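# Pin a cable end against a reel and lift it

## Task

With one gripper closed on the reel, pin the cable close to one of its ends beneath one of that gripper's fingers. It is done only when that single grip keeps the reel steady and well above the table, while the other arm stays away from the reel and cable, has nothing in its gripper, and touches the holding arm lightly at most.

## Robot and tools

Robot: two arms, left_arm and right_arm, each ending in a parallel gripper. The fingers point along the gripper's own +z axis and close along its own y axis. The reported end_effector_position sits between the finger pads, roughly 1 cm short of the fingertips.

Scene frame (used in results): origin on the table top midway between the arms, +z up, +x out over the table, left_arm on the +y side. The words left and right are arm names, not image sides. Positions are in metres and orientations are quaternions (w, x, y, z). Printed hand positions may be slightly wrong, more so when an arm reaches far.

execute_actions takes "actions", a list holding one action, one wait, or nothing. An empty list ({"actions": []}) just returns the current state. An action is {"rows": [...], "steps": n}, with n from 1 to 15 control steps of 1/30 s each (default 15). Each row covers one step; if rows run out, the last one repeats. A wait is {"steps": n} with n up to 300, counted from the previous result, so your reply time is included. Optional "pictures" (true/false) controls whether camera images come back. A refused call sends nothing to the robot.

Each row (and move's "target") is a single list of 14 numbers, each in [-1, 1], covering both arms even if one stays still: dx, dy, dz, rx, ry, rz, opening for left_arm, then the same seven for right_arm. dx..rz are an offset, expressed in that gripper's own axes, from its pose in the most recent result showing it (or, before any such result and in later calls of the same reply, from where it is when the action begins). Every row is measured from that same reference, not from the row before. A value of 1.0 equals 0.6 m of travel or 180 degrees; rx, ry, rz form one rotation vector. Opening is absolute, not an offset: +1 is fully open (0.094 m), -1 closed. Sending all-zero offsets is not a pause: it pulls the arm back to the reference pose.

move: "target" is one 14-number row as above; "speed" is the top path speed in m/s, 0.002 to 0.5 (default 0.25), with turning capped at twice that in rad/s. Both grippers travel straight toward their targets and finish together, over 0.5 to 10 s; longer paths are cut off at 10 s. Openings are sent when the move begins. Paths ignore obstacles and the other arm, grippers lag and can overshoot speed, especially near full reach. Faster contact hits harder, and aiming further past a contact pushes harder. The result adds a "move:" line giving how it ended (done, off_target, moving, held, fault) and which limits applied, plus each gripper's distance from its target. If only one arm is named, the other finished fine. held means a safety check blocked that arm's last step; limits=paced means the pose was clipped; limits=held means some steps were blocked en route, after which the arm may jump faster than requested.

wait: "seconds" from 0 to 10; lets time pass without new commands.

zoom_image: "camera" is one of cam_high, cam_low, cam_left_wrist, cam_right_wrist (each 504x504); "region" is [x0, y0, x1, y1] in pixels from the top-left, at most 504 by 504.

finished_scene: "scene" is the current scene number; it ends that scene irreversibly and reports whether the goal was met, so call it only when the pin-and-lift state is stable.

Controller behaviour: each step, the commanded pose is clipped to within 70 mm and 16 degrees of the measured pose, then reached by damped inverse kinematics, favouring position over orientation. After an action ends the arm only continues to its last clipped pose, so check the result and send the remainder. Arms tend to settle a centimetre or more low; to hold an arm in place, send the correcting offset in a reply's first call and zeros later, raising the aim if it still sags. A "Hand target" line shows where each gripper is being driven. "pose unreachable" and HELD mark steps that the clearance check altered or blocked. Joint limits (rad): waist -2.880..2.880, shoulder 0..3.142, elbow 0..3.019, wrist pitch -1.693..1.571, wrist yaw -1.571..1.571, wrist roll -2.094..2.094; elbows stop just shy of straight.

Gripping: grip_measured is the measured opening on the command scale (the last joint value gives metres); each gripper may read up to about 1 mm off, consistently. To hold something, command about 0.03 below grip_measured for a firm grip, less for a gentler one. Pad force tops out near 50-62 N, less on very thin parts (under about 2 mm), with a brief spike on first contact.

The simulation keeps running while you think and write, and loose objects may occasionally be nudged. Holding loads heats motors: MOTOR HOT appears from 85 °C, and at 100 °C an OVER-TEMPERATURE FAULT drops that arm. Avoid knocking anything off the table, letting the arms collide or press on each other, dropping or slipping the reel, and fast or forceful contacts.

Each tool is called after "Request:" in YAML: its name, and indented under it one key for each argument.

## Session

Request:
execute_actions:
  actions: []

Scene clock: 0.00 s of 4800.00 s.
left_arm: end_effector_position=(+0.3321, +0.2147, +0.3427) grip_measured=+1.000 end_effector_quat_wxyz=(+0.216, -0.450, +0.863, +0.080) | right_arm: end_effector_position=(+0.2592, -0.3493, +0.0939) grip_measured=+1.000 end_effector_quat_wxyz=(+0.029, -0.127, +0.986, -0.100)
Joint positions: left_arm=[-0.265  1.006  1.223 -1.61  -0.432 -1.291  0.094] | right_arm=[ 0.239  1.118  0.672 -1.072  0.203 -0.099  0.094]
Joint velocities: left_arm=[ 0.005 -0.005  0.017 -0.002 -0.007 -0.037  0.   ] | right_arm=[ 0.005 -0.005  0.002  0.002  0.022  0.022  0.   ]
Motor temperatures (°C, as the motors report them): left_arm=[23 28 36 26 23 26] | right_arm=[24 30 33 26 25 25]
Hand target (left_arm): +0.336, +0.213, +0.352; +0.224, -0.452, +0.860, +0.071
Hand target (right_arm): +0.268, -0.348, +0.101; +0.039, -0.126, +0.986, -0.100

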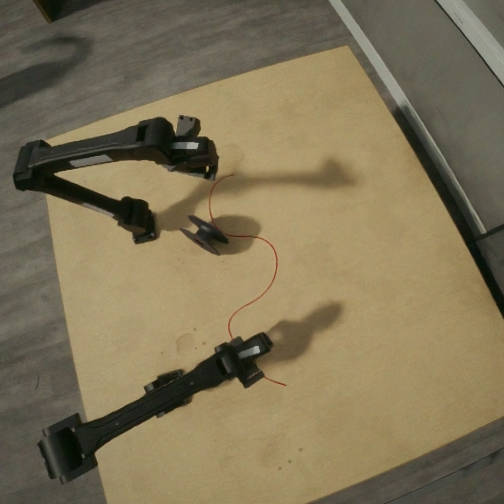

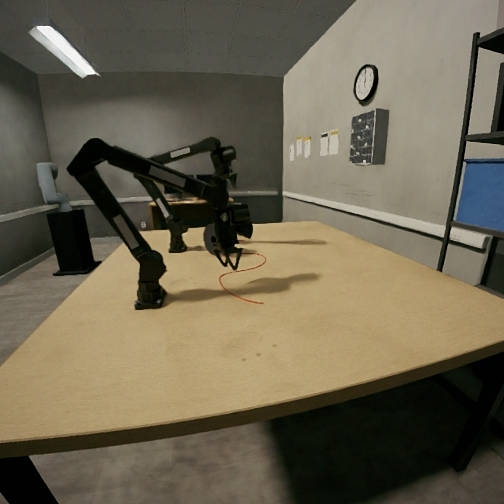

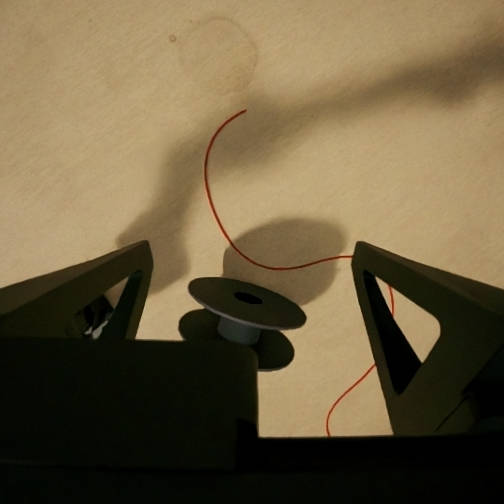

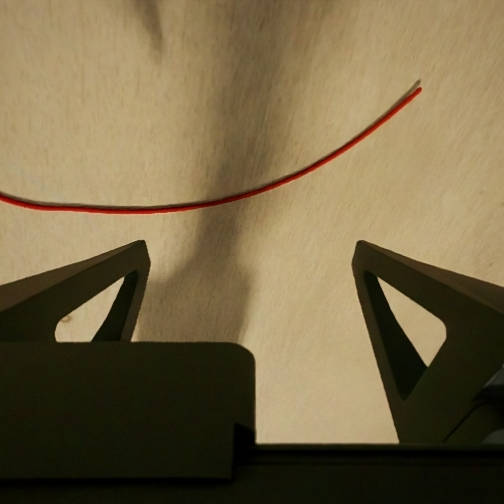

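Request:
zoom_image:
  camera: "cam_high"
  region: [120, 130, 320, 400]

Region (120, 130, 320, 400) of cam_high's 504x504 image, scaled by 1.867, with more detail than that image has; it fills the left 373 columns of this view, and the rest is white.

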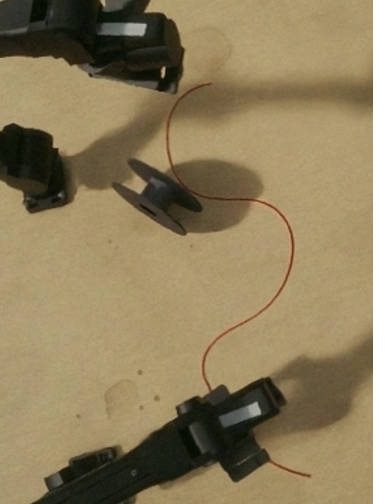

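Request:
move:
  target: [0.150, 0.0697, 0.03, 0.1199, 0.1206, 0.5668, 1, -0.0353, -0.0759, 0.0917, -0.0532, 0.0453, 0.3492, -0.1]
  speed: 0.15

Scene clock: 102.33 s of 4800.00 s.
left_arm: end_effector_position=(+0.2620, +0.1804, +0.2896) grip_measured=+1.000 end_effector_quat_wxyz=(+0.016, +0.406, +0.914, +0.005) | right_arm: end_effector_position=(+0.2703, -0.3902, +0.0429) grip_measured=-0.098 end_effector_quat_wxyz=(-0.024, +0.400, +0.916, -0.005)
Joint positions: left_arm=[-0.208  0.937  1.093 -1.693 -0.006  0.526  0.094] | right_arm=[-0.034  1.319  0.687 -0.988 -0.006  0.714  0.042]
Joint velocities: left_arm=[-0.015 -0.005 -0.002 -0.002  0.051 -0.022  0.   ] | right_arm=[-0.005 -0.015 -0.017 -0.007  0.037  0.007 -0.001]
Motor temperatures (°C, as the motors report them): left_arm=[23 27 45 27 24 26] | right_arm=[24 30 41 26 25 25]
Hand target (left_arm): +0.258, +0.179, +0.284; +0.003, +0.415, +0.910, +0.001
Hand target (right_arm): +0.295, -0.394, +0.053; -0.002, +0.410, +0.912, +0.005
Off the commanded pose (left_arm): 0.007 m, 2 deg.
Off the commanded pose (right_arm): 0.027 m, 3 deg.
joint sent to its limit (left arm) — the command would take joint 4 (wrist pitch) past its lower limit, so that joint was sent only as far as its limit.
After step 180, 89.70 s passed at rest.
move: off_target (right_arm)

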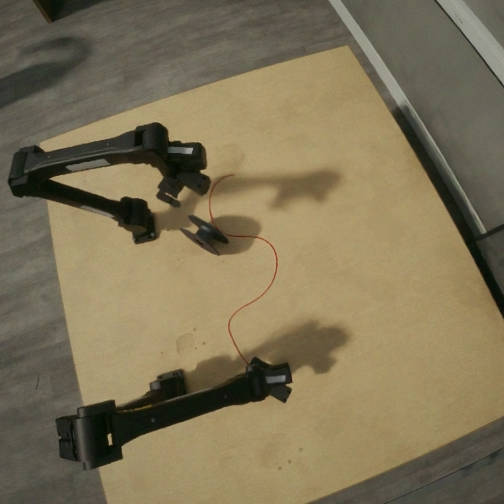

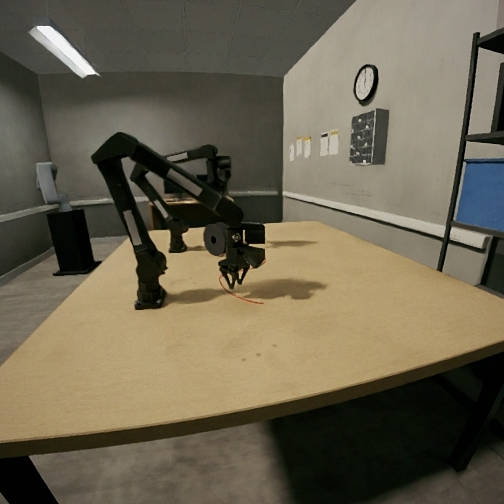

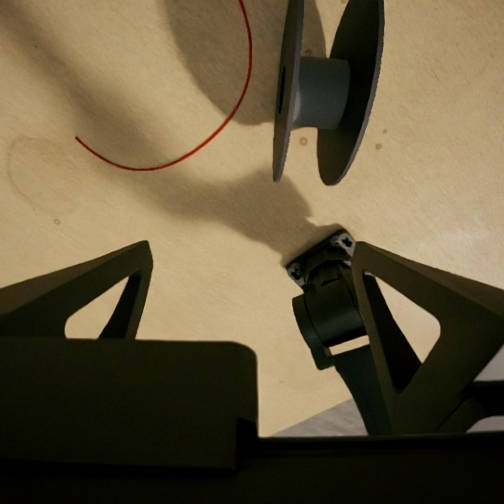

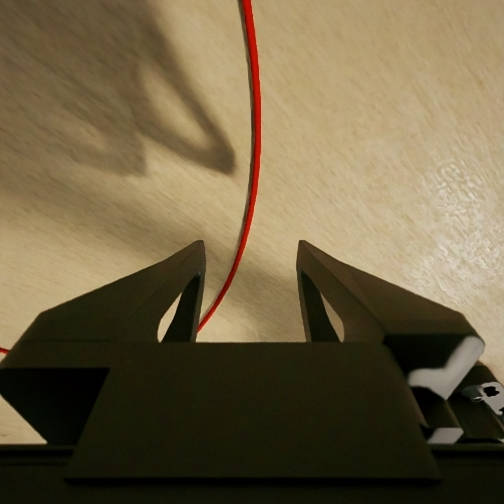

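Request:
move:
  target: [0, 0, 0, 0, 0, 0, 1, -0.045, -0.005, 0.07, 0, 0, 0, -0.1]
  speed: 0.06

Scene clock: 111.50 s of 4800.00 s.
left_arm: end_effector_position=(+0.2620, +0.1804, +0.2896) grip_measured=+1.000 end_effector_quat_wxyz=(+0.016, +0.407, +0.913, +0.005) | right_arm: end_effector_position=(+0.2856, -0.4088, +0.0066) grip_measured=-0.098 end_effector_quat_wxyz=(-0.025, +0.403, +0.915, -0.003)
Joint positions: left_arm=[-0.208  0.937  1.093 -1.693 -0.006  0.529  0.094] | right_arm=[-0.089  1.445  0.687 -0.862 -0.006  0.666  0.042]
Joint velocities: left_arm=[ 0.005  0.005 -0.012 -0.007  0.007  0.022  0.   ] | right_arm=[ 0.005 -0.005  0.002 -0.012  0.007 -0.051 -0.   ]
Motor temperatures (°C, as the motors report them): left_arm=[23 27 44 26 24 26] | right_arm=[24 30 41 26 25 25]
Hand target (left_arm): +0.262, +0.180, +0.290; +0.016, +0.406, +0.914, +0.005
Hand target (right_arm): +0.285, -0.411, +0.001; -0.025, +0.400, +0.916, -0.003
Off the commanded pose (left_arm): 0.000 m, 0 deg.
Off the commanded pose (right_arm): 0.007 m, 0 deg.
After step 180, 2.00 s passed at rest.
move: done

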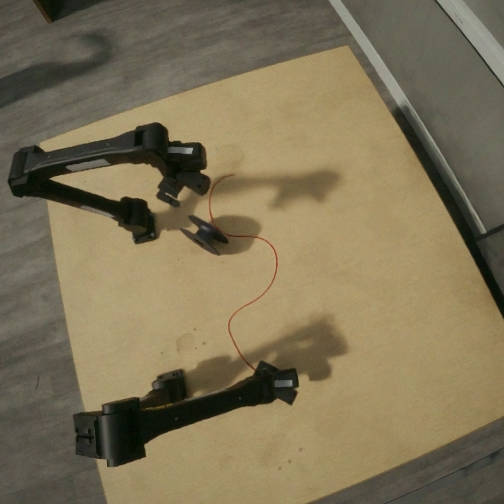

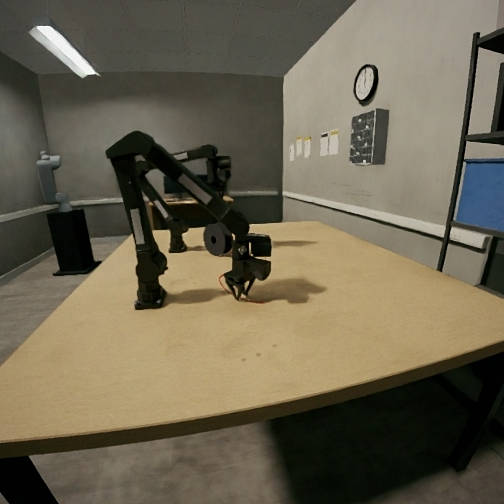

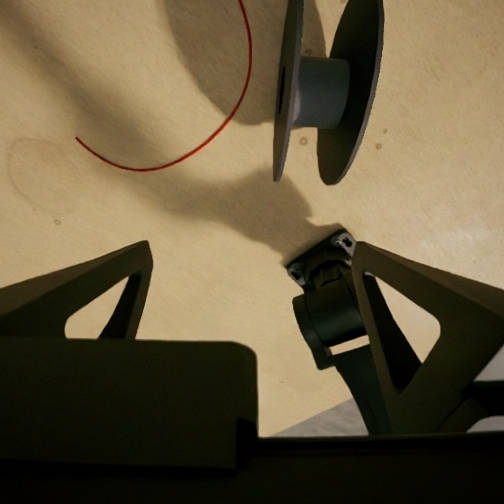

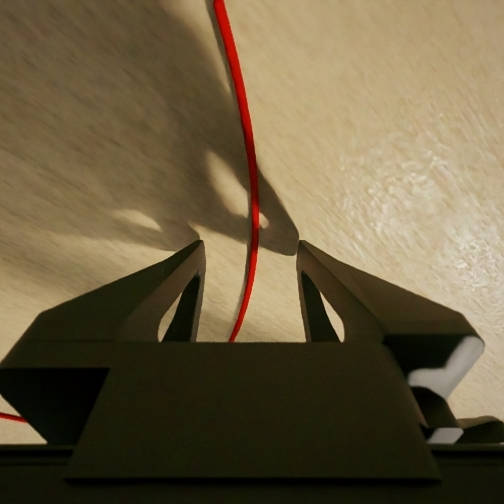

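Request:
move:
  target: [0, 0, 0, 0, 0, 0, 1, 0, 0, 0, 0, 0, 0, -1]
  speed: 0.05

Request:
move:
  target: [0, 0, 0, 0, 0, 0, 1, 0, 0, -0.3, 0, 0, 0, -1]
  speed: 0.12

Scene clock: 117.30 s of 4800.00 s.
left_arm: end_effector_position=(+0.2620, +0.1804, +0.2896) grip_measured=+1.000 end_effector_quat_wxyz=(+0.016, +0.407, +0.913, +0.005) | right_arm: end_effector_position=(+0.2857, -0.4089, +0.0068) grip_measured=-0.990 end_effector_quat_wxyz=(-0.024, +0.403, +0.915, -0.003)
Joint positions: left_arm=[-0.208  0.937  1.093 -1.693 -0.006  0.529  0.094] | right_arm=[-0.089  1.444  0.687 -0.862 -0.006  0.665  0.   ]
Joint velocities: left_arm=[ 0.005 -0.005 -0.012 -0.007  0.007  0.022  0.   ] | right_arm=[-0.015 -0.015 -0.007 -0.012 -0.007 -0.007 -0.   ]
Motor temperatures (°C, as the motors report them): left_arm=[23 27 44 26 24 26] | right_arm=[24 30 40 26 25 25]
Hand target (left_arm): +0.262, +0.180, +0.290; +0.016, +0.407, +0.913, +0.005
Hand target (right_arm): +0.286, -0.409, +0.007; -0.025, +0.403, +0.915, -0.003
Off the commanded pose (left_arm): 0.000 m, 0 deg.
Off the commanded pose (right_arm): 0.000 m, 0 deg.
move: done

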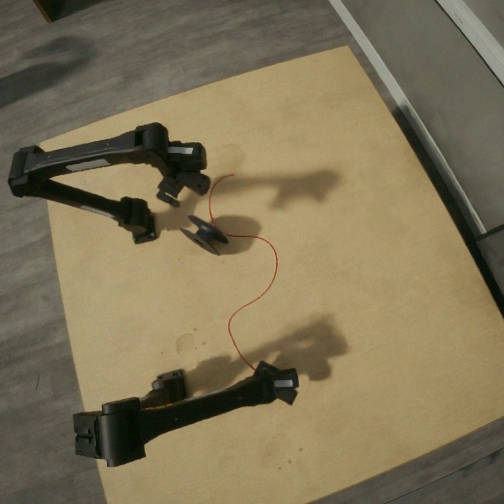

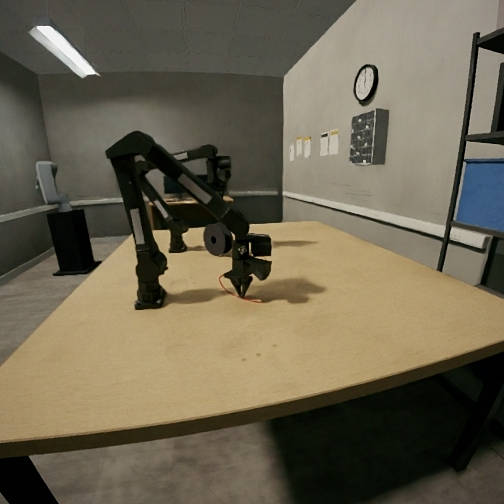

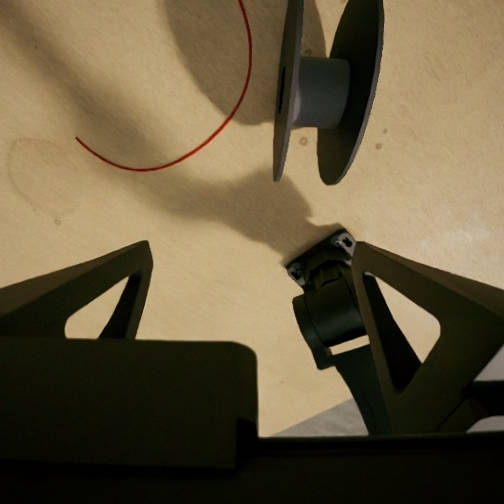

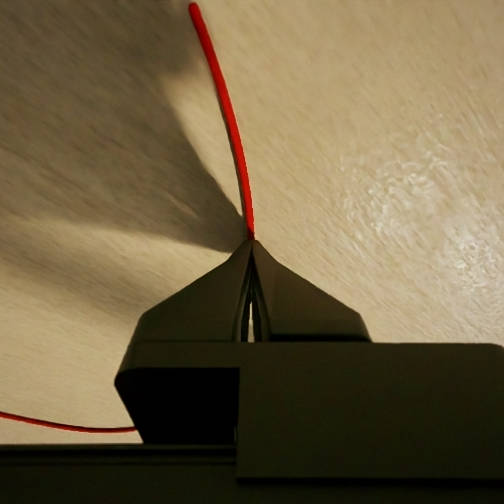

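Scene clock: 119.17 s of 4800.00 s.
left_arm: end_effector_position=(+0.2620, +0.1804, +0.2896) grip_measured=+1.000 end_effector_quat_wxyz=(+0.016, +0.407, +0.913, +0.005) | right_arm: end_effector_position=(+0.2805, -0.4080, +0.1681) grip_measured=-0.990 end_effector_quat_wxyz=(-0.039, +0.403, +0.914, -0.007)
Joint positions: left_arm=[-0.208  0.937  1.093 -1.693 -0.006  0.529  0.094] | right_arm=[-0.089  1.209  0.956 -1.396 -0.006  0.665  0.   ]
Joint velocities: left_arm=[0.005 0.005 0.002 0.007 0.007 0.066 0.   ] | right_arm=[-0.005  0.005 -0.017  0.002 -0.007 -0.066  0.   ]
Motor temperatures (°C, as the motors report them): left_arm=[23 27 44 26 24 26] | right_arm=[24 30 40 26 25 25]
Hand target (left_arm): +0.262, +0.180, +0.290; +0.016, +0.407, +0.913, +0.005
Hand target (right_arm): +0.291, -0.410, +0.185; -0.024, +0.403, +0.915, -0.003
Off the commanded pose (left_arm): 0.000 m, 0 deg.
Off the commanded pose (right_arm): 0.023 m, 2 deg.
move: off_target (right_arm)

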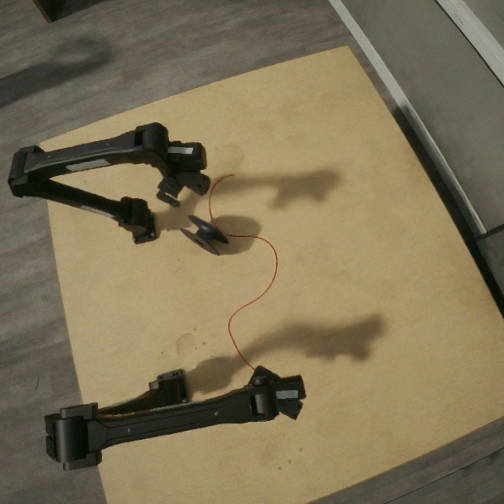

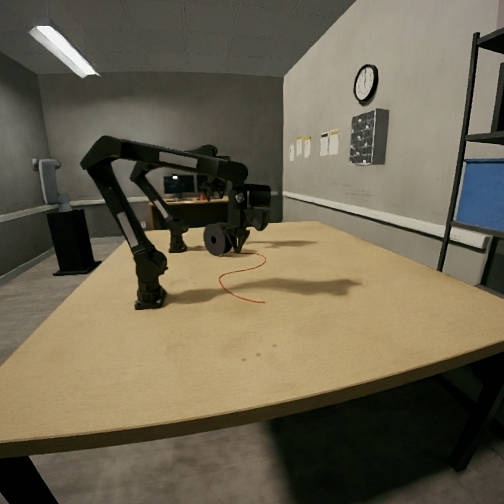

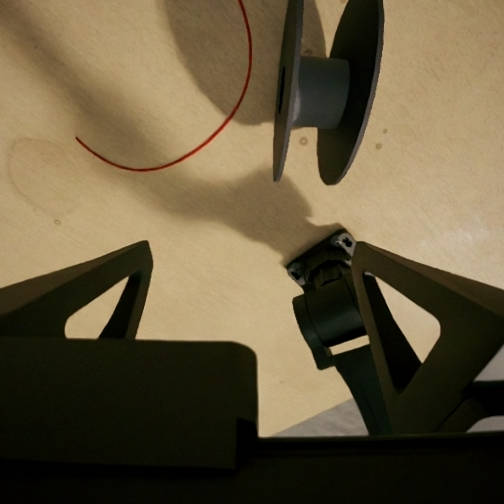

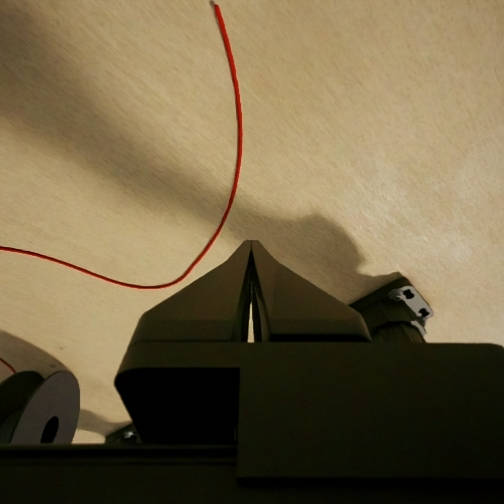

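Request:
move:
  target: [0, 0, 0, 0, 0, 0, 1, 0, 0.02, 0.25, 0, 0, 0, 0.2]
  speed: 0.12

Scene clock: 133.40 s of 4800.00 s.
left_arm: end_effector_position=(+0.2620, +0.1804, +0.2896) grip_measured=+1.000 end_effector_quat_wxyz=(+0.016, +0.407, +0.913, +0.005) | right_arm: end_effector_position=(+0.2783, -0.4007, +0.0233) grip_measured=+0.198 end_effector_quat_wxyz=(-0.041, +0.400, +0.915, -0.008)
Joint positions: left_arm=[-0.208  0.937  1.093 -1.693 -0.006  0.529  0.094] | right_arm=[-0.066  1.408  0.705 -0.951 -0.006  0.683  0.056]
Joint velocities: left_arm=[ 0.005 -0.015 -0.012  0.002 -0.051 -0.051  0.   ] | right_arm=[-0.005  0.005 -0.017  0.007  0.066  0.037  0.   ]
Motor temperatures (°C, as the motors report them): left_arm=[23 27 44 26 24 26] | right_arm=[24 30 42 26 25 25]
Hand target (left_arm): +0.262, +0.180, +0.290; +0.016, +0.407, +0.913, +0.005
Hand target (right_arm): +0.280, -0.398, +0.019; -0.039, +0.403, +0.915, -0.007
Off the commanded pose (left_arm): 0.000 m, 0 deg.
Off the commanded pose (right_arm): 0.006 m, 0 deg.
After step 180, 6.60 s passed at rest.
move: done

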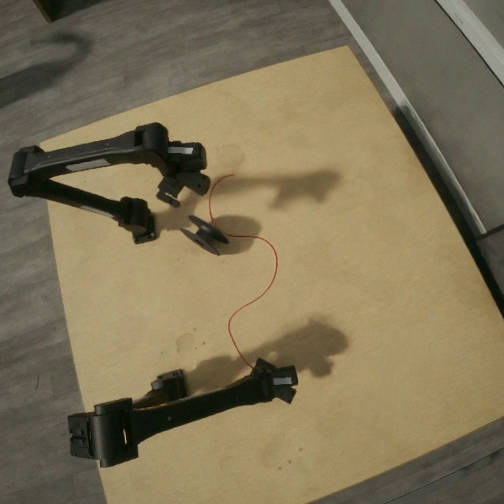

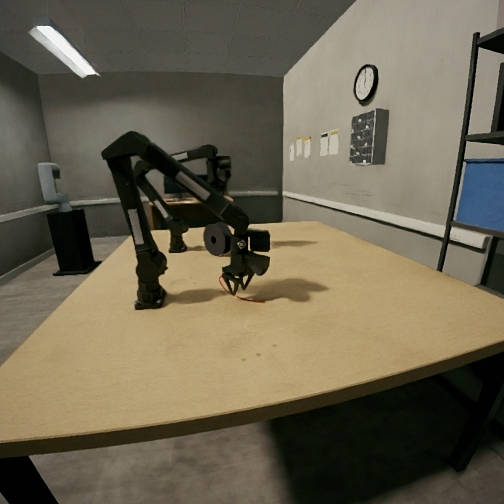

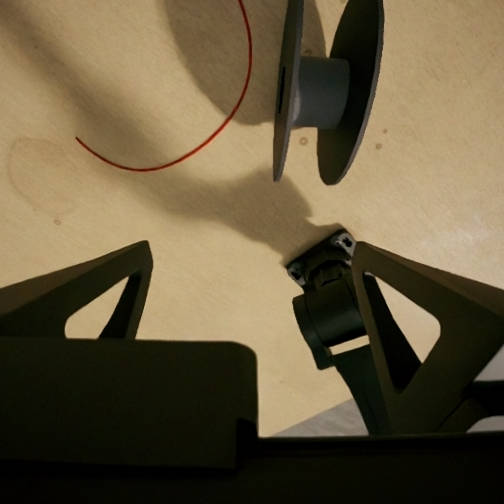

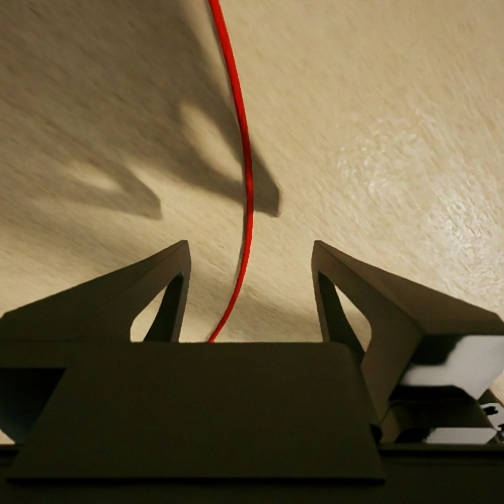

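Request:
move:
  target: [0, 0, 0, 0, 0, 0, 1, -0.02, 0, 0.06, 0, 0, 0, 0.2]
  speed: 0.05

Request:
move:
  target: [0, 0, 0, 0, 0, 0, 1, 0, 0, 0.005, 0, 0, 0, -1]
  speed: 0.05

Scene clock: 140.27 s of 4800.00 s.
left_arm: end_effector_position=(+0.2620, +0.1804, +0.2896) grip_measured=+1.000 end_effector_quat_wxyz=(+0.016, +0.407, +0.913, +0.005) | right_arm: end_effector_position=(+0.2879, -0.4054, +0.0040) grip_measured=+0.198 end_effector_quat_wxyz=(-0.031, +0.399, +0.916, -0.004)
Joint positions: left_arm=[-0.208  0.937  1.093 -1.693 -0.006  0.529  0.094] | right_arm=[-0.078  1.464  0.697 -0.867 -0.008  0.668  0.056]
Joint velocities: left_arm=[-0.005  0.005 -0.002 -0.007 -0.037  0.007  0.   ] | right_arm=[-0.015 -0.005  0.002  0.007  0.066 -0.022  0.   ]
Motor temperatures (°C, as the motors report them): left_arm=[23 27 44 26 24 26] | right_arm=[24 30 41 26 25 25]
Hand target (left_arm): +0.262, +0.180, +0.290; +0.016, +0.407, +0.913, +0.005
Hand target (right_arm): +0.283, -0.408, -0.012; -0.041, +0.400, +0.916, -0.008
Off the commanded pose (left_arm): 0.000 m, 0 deg.
Off the commanded pose (right_arm): 0.018 m, 1 deg.
move: off_target (right_arm)

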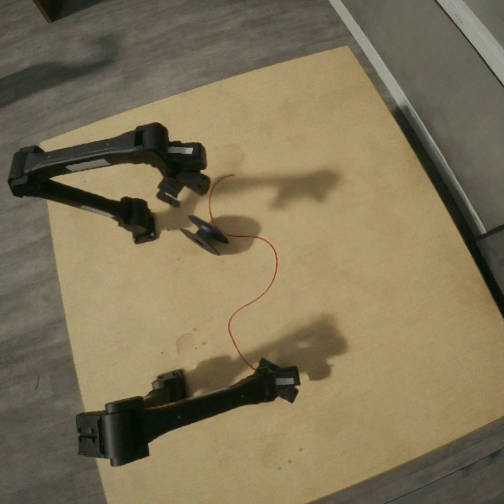

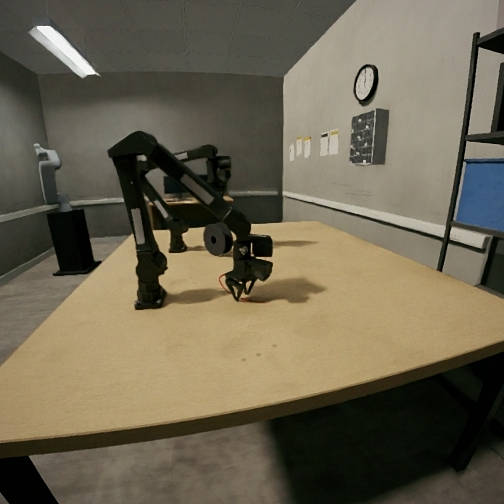

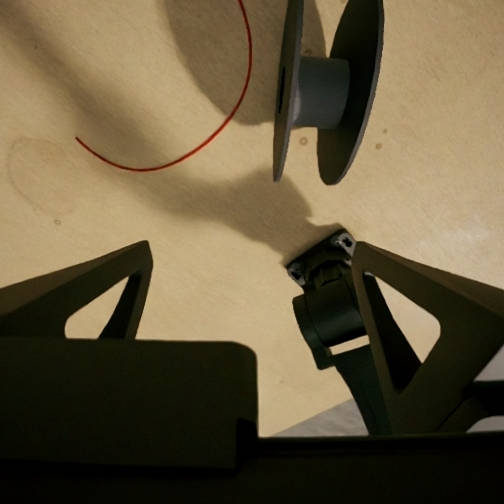

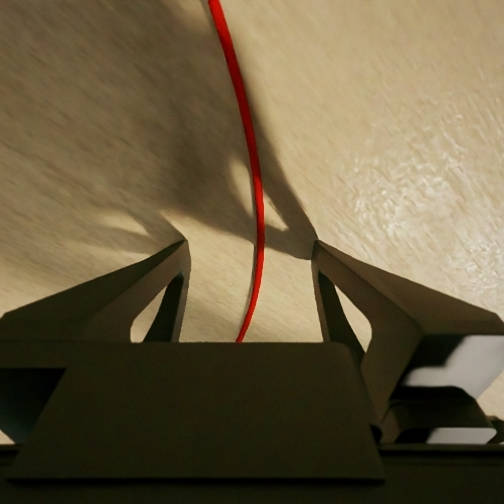

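Scene clock: 140.97 s of 4800.00 s.
left_arm: end_effector_position=(+0.2620, +0.1804, +0.2896) grip_measured=+1.000 end_effector_quat_wxyz=(+0.016, +0.407, +0.913, +0.005) | right_arm: end_effector_position=(+0.2880, -0.4053, +0.0042) grip_measured=-0.972 end_effector_quat_wxyz=(-0.031, +0.399, +0.916, -0.004)
Joint positions: left_arm=[-0.208  0.937  1.093 -1.693 -0.006  0.529  0.094] | right_arm=[-0.078  1.463  0.697 -0.867 -0.008  0.668  0.001]
Joint velocities: left_arm=[-0.015 -0.005  0.017 -0.012 -0.051 -0.022  0.   ] | right_arm=[-0.005 -0.005 -0.017  0.007  0.007 -0.007 -0.001]
Motor temperatures (°C, as the motors report them): left_arm=[23 27 44 26 24 26] | right_arm=[24 30 41 26 25 25]
Hand target (left_arm): +0.262, +0.180, +0.290; +0.016, +0.407, +0.913, +0.005
Hand target (right_arm): +0.288, -0.405, +0.001; -0.031, +0.399, +0.916, -0.004
Off the commanded pose (left_arm): 0.000 m, 0 deg.
Off the commanded pose (right_arm): 0.003 m, 0 deg.
move: done

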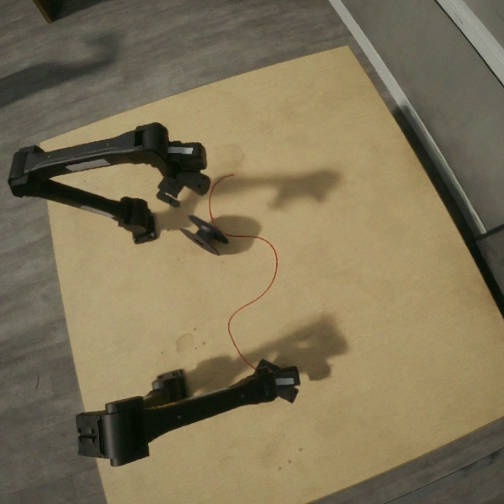

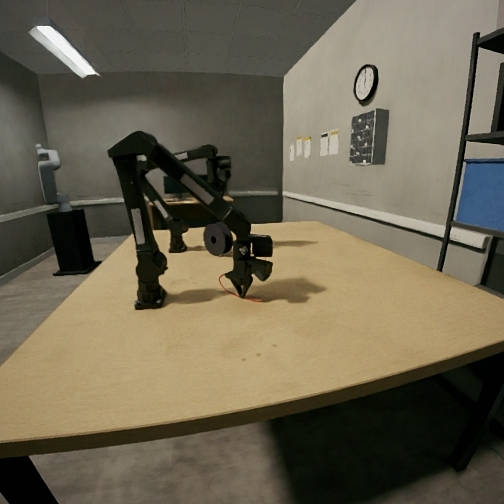

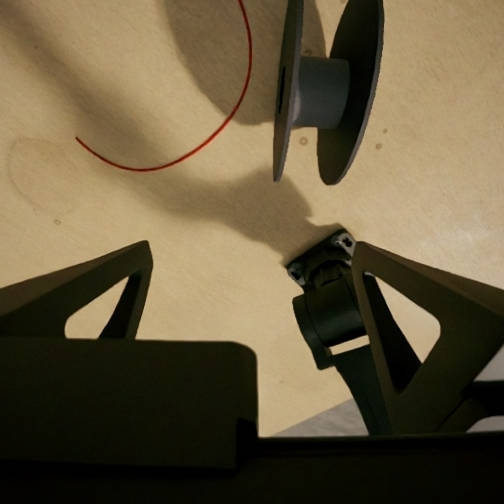

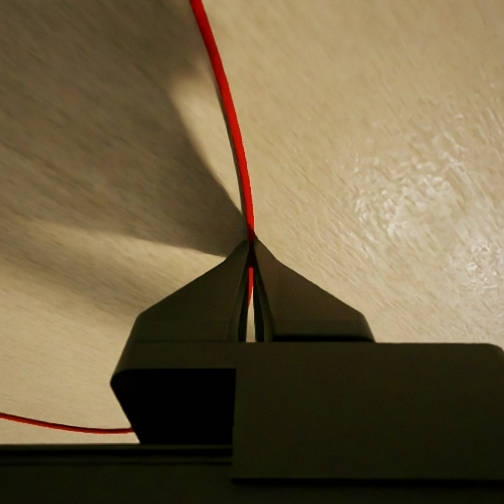

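Request:
move:
  target: [0, 0, 0, 0, 0, 0, 1, 0, 0, -0.3, 0, 0, 0, -1]
  speed: 0.1

Scene clock: 149.53 s of 4800.00 s.
left_arm: end_effector_position=(+0.2620, +0.1804, +0.2896) grip_measured=+1.000 end_effector_quat_wxyz=(+0.016, +0.407, +0.913, +0.005) | right_arm: end_effector_position=(+0.2844, -0.4048, +0.1648) grip_measured=-0.972 end_effector_quat_wxyz=(-0.047, +0.399, +0.916, -0.008)
Joint positions: left_arm=[-0.208  0.937  1.093 -1.693 -0.006  0.529  0.094] | right_arm=[-0.078  1.231  0.965 -1.398 -0.008  0.668  0.001]
Joint velocities: left_arm=[-0.015  0.005  0.002  0.002  0.007 -0.007  0.   ] | right_arm=[-0.005 -0.005 -0.012 -0.017  0.066 -0.095  0.   ]
Motor temperatures (°C, as the motors report them): left_arm=[23 26 44 26 23 26] | right_arm=[24 30 40 26 25 25]
Hand target (left_arm): +0.262, +0.180, +0.290; +0.016, +0.407, +0.913, +0.005
Hand target (right_arm): +0.296, -0.407, +0.183; -0.031, +0.399, +0.916, -0.004
Off the commanded pose (left_arm): 0.000 m, 0 deg.
Off the commanded pose (right_arm): 0.024 m, 2 deg.
After step 180, 0.40 s passed at rest.
move: off_target (right_arm)

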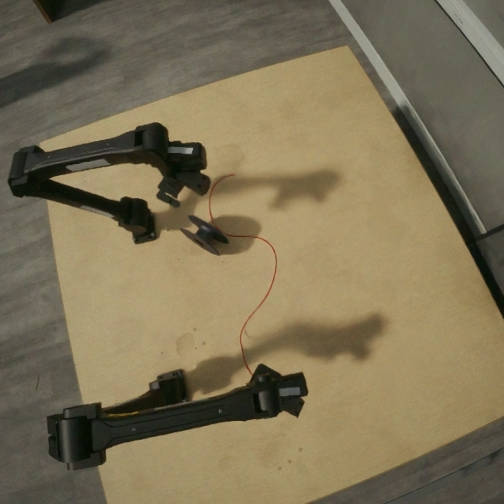

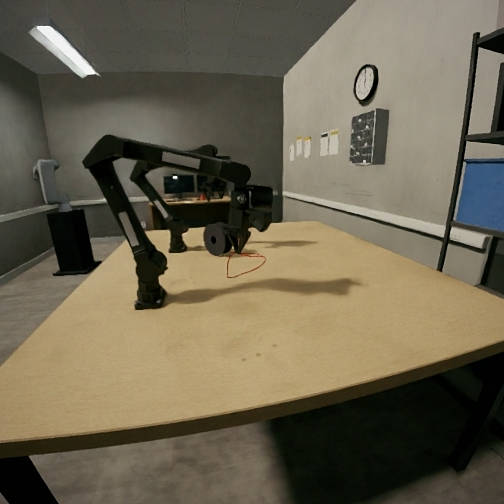

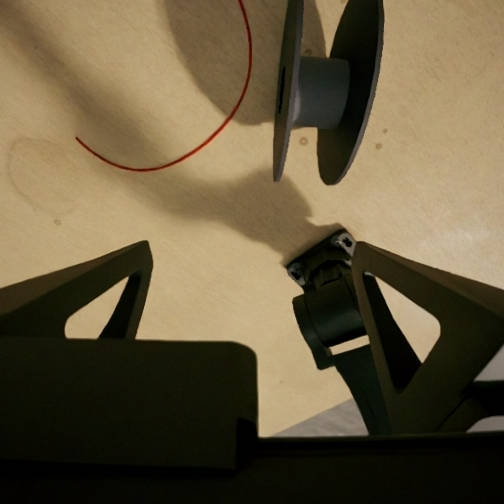

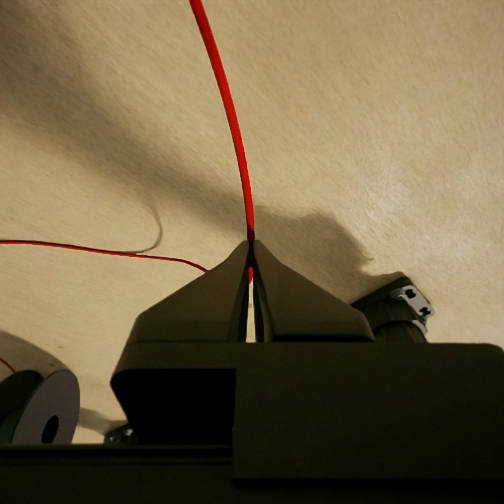

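Request:
move:
  target: [0, 0, 0, 0, 0, 0, 1, 0.2267, 0.248, -0.062, 0, 0, -0.5, -1]
  speed: 0.15

Scene clock: 213.30 s of 4800.00 s.
left_arm: end_effector_position=(+0.2620, +0.1804, +0.2896) grip_measured=+1.000 end_effector_quat_wxyz=(+0.016, +0.407, +0.913, +0.005) | right_arm: end_effector_position=(+0.2913, -0.2167, +0.1894) grip_measured=-0.972 end_effector_quat_wxyz=(-0.051, -0.355, +0.933, +0.014)
Joint positions: left_arm=[-0.208  0.937  1.093 -1.693 -0.006  0.529  0.094] | right_arm=[ 0.493  1.313  1.102 -1.459 -0.032 -0.311  0.001]
Joint velocities: left_arm=[ 0.005 -0.015 -0.007 -0.012 -0.022  0.022  0.   ] | right_arm=[ 0.015  0.015 -0.022 -0.012 -0.081 -0.081 -0.   ]
Motor temperatures (°C, as the motors report them): left_arm=[23 26 44 26 23 26] | right_arm=[24 30 46 26 25 25]
Hand target (left_arm): +0.262, +0.180, +0.290; +0.016, +0.407, +0.913, +0.005
Hand target (right_arm): +0.303, -0.209, +0.203; -0.041, -0.365, +0.930, +0.017
Off the commanded pose (left_arm): 0.000 m, 0 deg.
Off the commanded pose (right_arm): 0.023 m, 2 deg.
After step 180, 52.13 s passed at rest.
move: off_target (right_arm)

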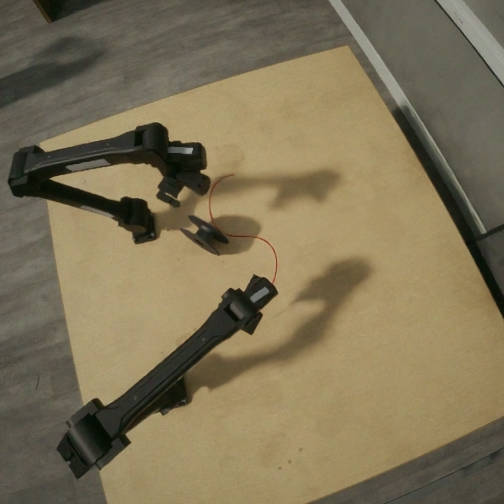

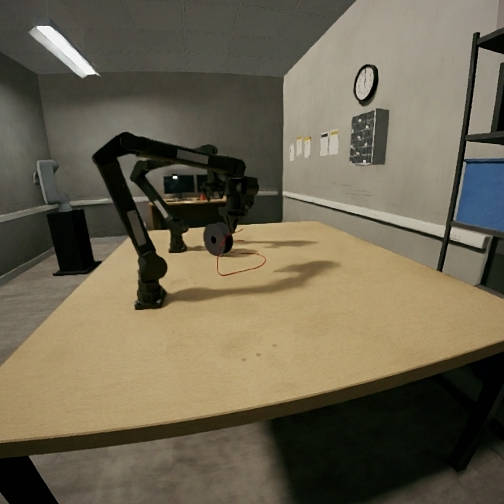

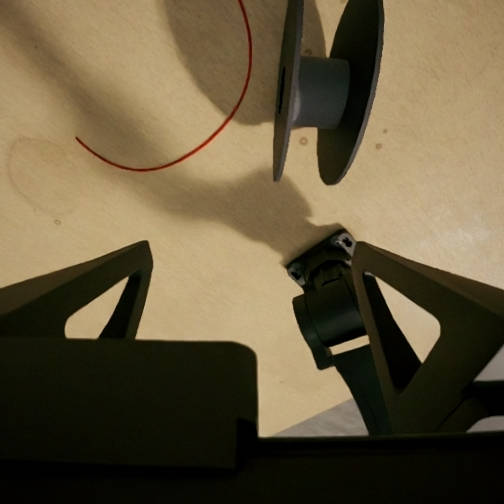

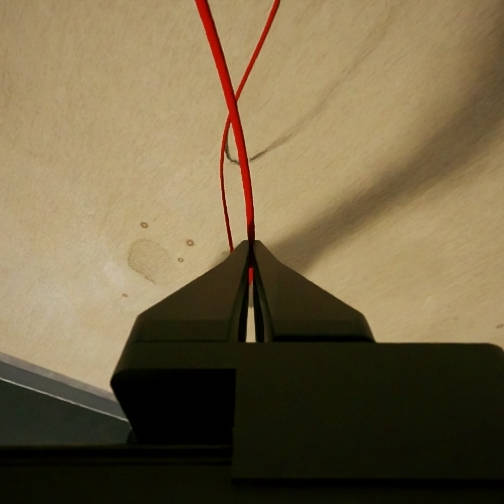

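Request:
move:
  target: [0, 0, 0, 0, 0, 0, 1, -0.2745, 0.2382, -0.0588, -0.0506, -0.0925, -0.5012, -1]
  speed: 0.15

Scene clock: 239.27 s of 4800.00 s.
left_arm: end_effector_position=(+0.2620, +0.1804, +0.2896) grip_measured=+1.000 end_effector_quat_wxyz=(+0.016, +0.407, +0.913, +0.005) | right_arm: end_effector_position=(+0.3146, -0.0135, +0.2104) grip_measured=-0.972 end_effector_quat_wxyz=(-0.059, +0.895, -0.414, -0.155)
Joint positions: left_arm=[-0.208  0.937  1.093 -1.693 -0.006  0.529  0.094] | right_arm=[ 0.765  1.613  1.457 -1.444 -0.332 -1.589  0.001]
Joint velocities: left_arm=[-0.005 -0.005 -0.007 -0.007 -0.051  0.007  0.   ] | right_arm=[-0.015 -0.005 -0.012 -0.012 -0.066 -0.022  0.001]
Motor temperatures (°C, as the motors report them): left_arm=[23 26 44 26 23 26] | right_arm=[24 30 48 26 25 25]
Hand target (left_arm): +0.262, +0.180, +0.290; +0.016, +0.407, +0.913, +0.005
Hand target (right_arm): +0.322, -0.002, +0.221; -0.067, +0.900, -0.403, -0.153
Off the commanded pose (left_arm): 0.000 m, 0 deg.
Off the commanded pose (right_arm): 0.018 m, 2 deg.
After step 180, 14.17 s passed at rest.
move: off_target (right_arm)

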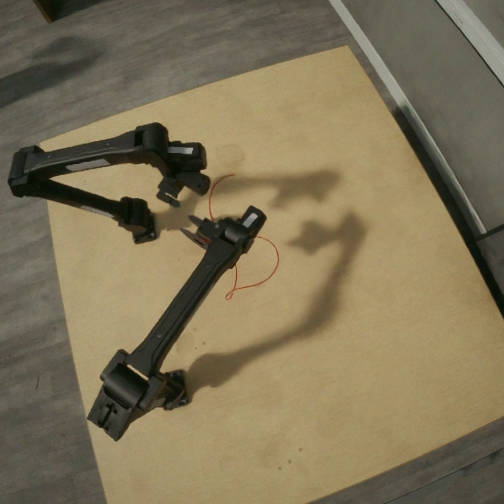

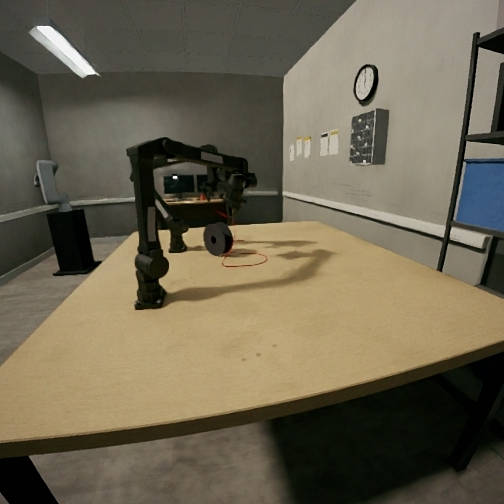

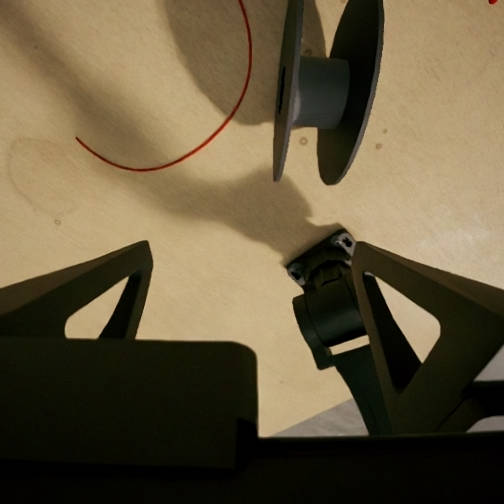

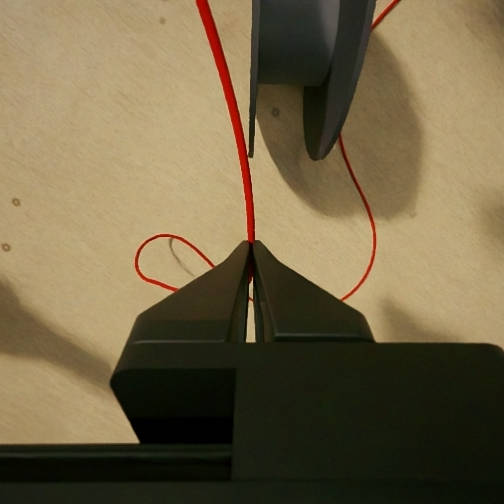

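Request:
move:
  target: [0, 0, 0, 0, 0, 0, 1, -0.107, -0.05, 0.02, 0, 0, 0, -1]
  speed: 0.08

Scene clock: 269.87 s of 4800.00 s.
left_arm: end_effector_position=(+0.2620, +0.1804, +0.2896) grip_measured=+1.000 end_effector_quat_wxyz=(+0.016, +0.407, +0.913, +0.005) | right_arm: end_effector_position=(+0.2834, +0.0409, +0.2109) grip_measured=-0.972 end_effector_quat_wxyz=(-0.046, +0.897, -0.411, -0.159)
Joint positions: left_arm=[-0.208  0.937  1.093 -1.693 -0.006  0.529  0.094] | right_arm=[ 0.891  1.66   1.517 -1.444 -0.332 -1.47   0.001]
Joint velocities: left_arm=[-0.005 -0.024 -0.017  0.007 -0.022 -0.007  0.   ] | right_arm=[-0.005 -0.015 -0.012  0.007 -0.037 -0.007 -0.   ]
Motor temperatures (°C, as the motors report them): left_arm=[23 26 44 26 23 26] | right_arm=[24 31 50 26 25 25]
Hand target (left_arm): +0.262, +0.180, +0.290; +0.016, +0.407, +0.913, +0.005
Hand target (right_arm): +0.295, +0.054, +0.219; -0.058, +0.895, -0.414, -0.153
Off the commanded pose (left_arm): 0.000 m, 0 deg.
Off the commanded pose (right_arm): 0.021 m, 2 deg.
After step 180, 23.37 s passed at rest.
move: off_target (right_arm)

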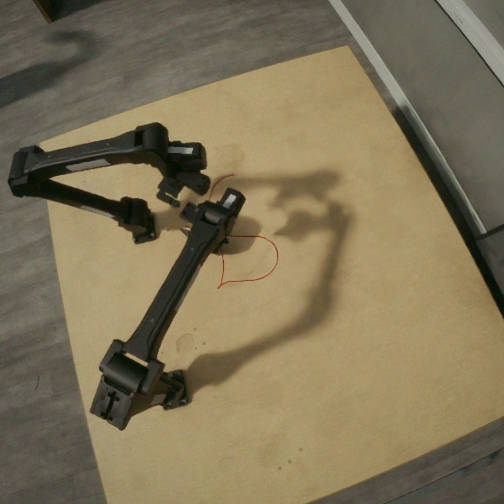

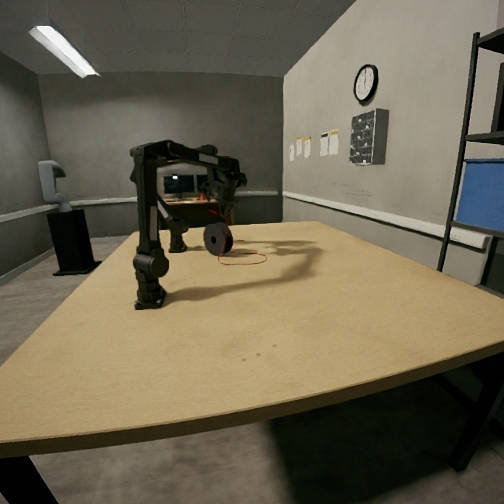

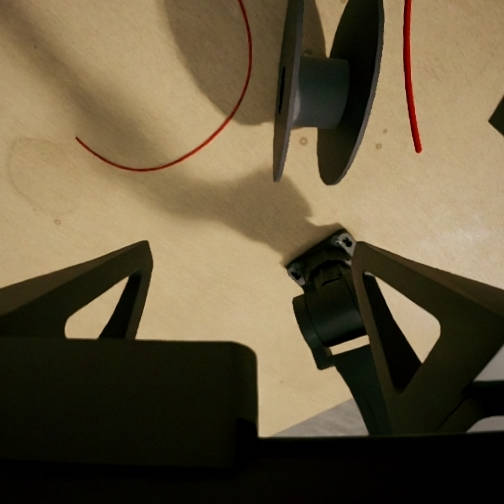

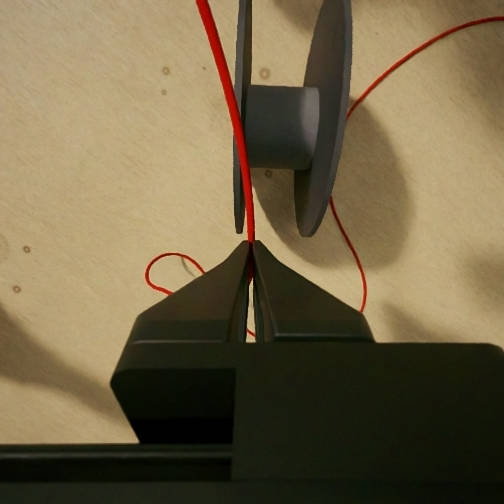

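Request:
move:
  target: [0, 0, 0, 0, 0, 0, 1, 0, -0.062, -0.015, 0, 0, 0, -1]
  speed: 0.06

Scene clock: 278.93 s of 4800.00 s.
left_arm: end_effector_position=(+0.2620, +0.1804, +0.2896) grip_measured=+1.000 end_effector_quat_wxyz=(+0.016, +0.407, +0.913, +0.005) | right_arm: end_effector_position=(+0.3012, +0.0563, +0.2094) grip_measured=-0.972 end_effector_quat_wxyz=(-0.038, +0.895, -0.414, -0.162)
Joint positions: left_arm=[-0.208  0.937  1.093 -1.693 -0.006  0.529  0.094] | right_arm=[ 0.886  1.731  1.606 -1.478 -0.332 -1.469  0.001]
Joint velocities: left_arm=[-0.024 -0.015  0.002 -0.002  0.037 -0.037  0.   ] | right_arm=[-0.005  0.005  0.012 -0.007 -0.081 -0.051  0.001]
Motor temperatures (°C, as the motors report them): left_arm=[23 25 44 26 23 26] | right_arm=[24 31 50 26 25 25]
Hand target (left_arm): +0.262, +0.180, +0.290; +0.016, +0.407, +0.913, +0.005
Hand target (right_arm): +0.313, +0.063, +0.219; -0.046, +0.897, -0.411, -0.159
Off the commanded pose (left_arm): 0.000 m, 0 deg.
Off the commanded pose (right_arm): 0.016 m, 1 deg.
After step 180, 2.13 s passed at rest.
move: off_target (right_arm)

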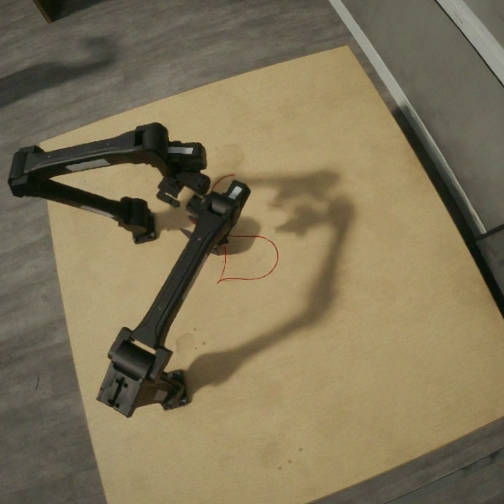

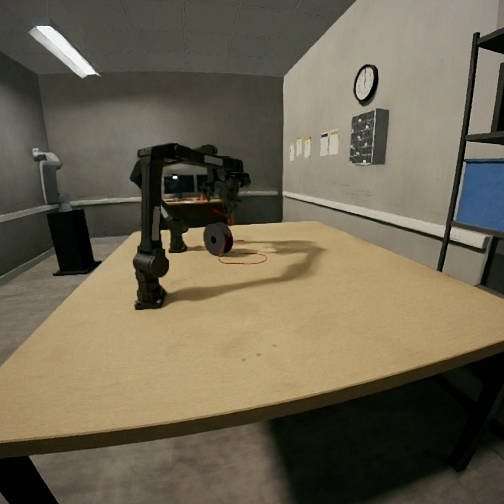

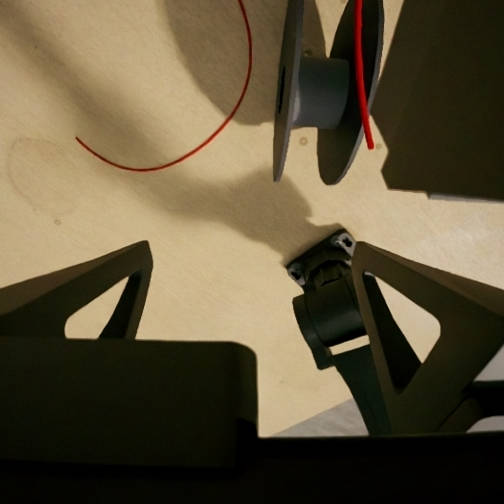

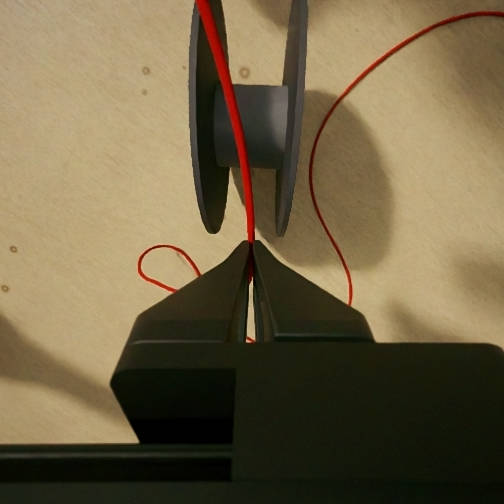

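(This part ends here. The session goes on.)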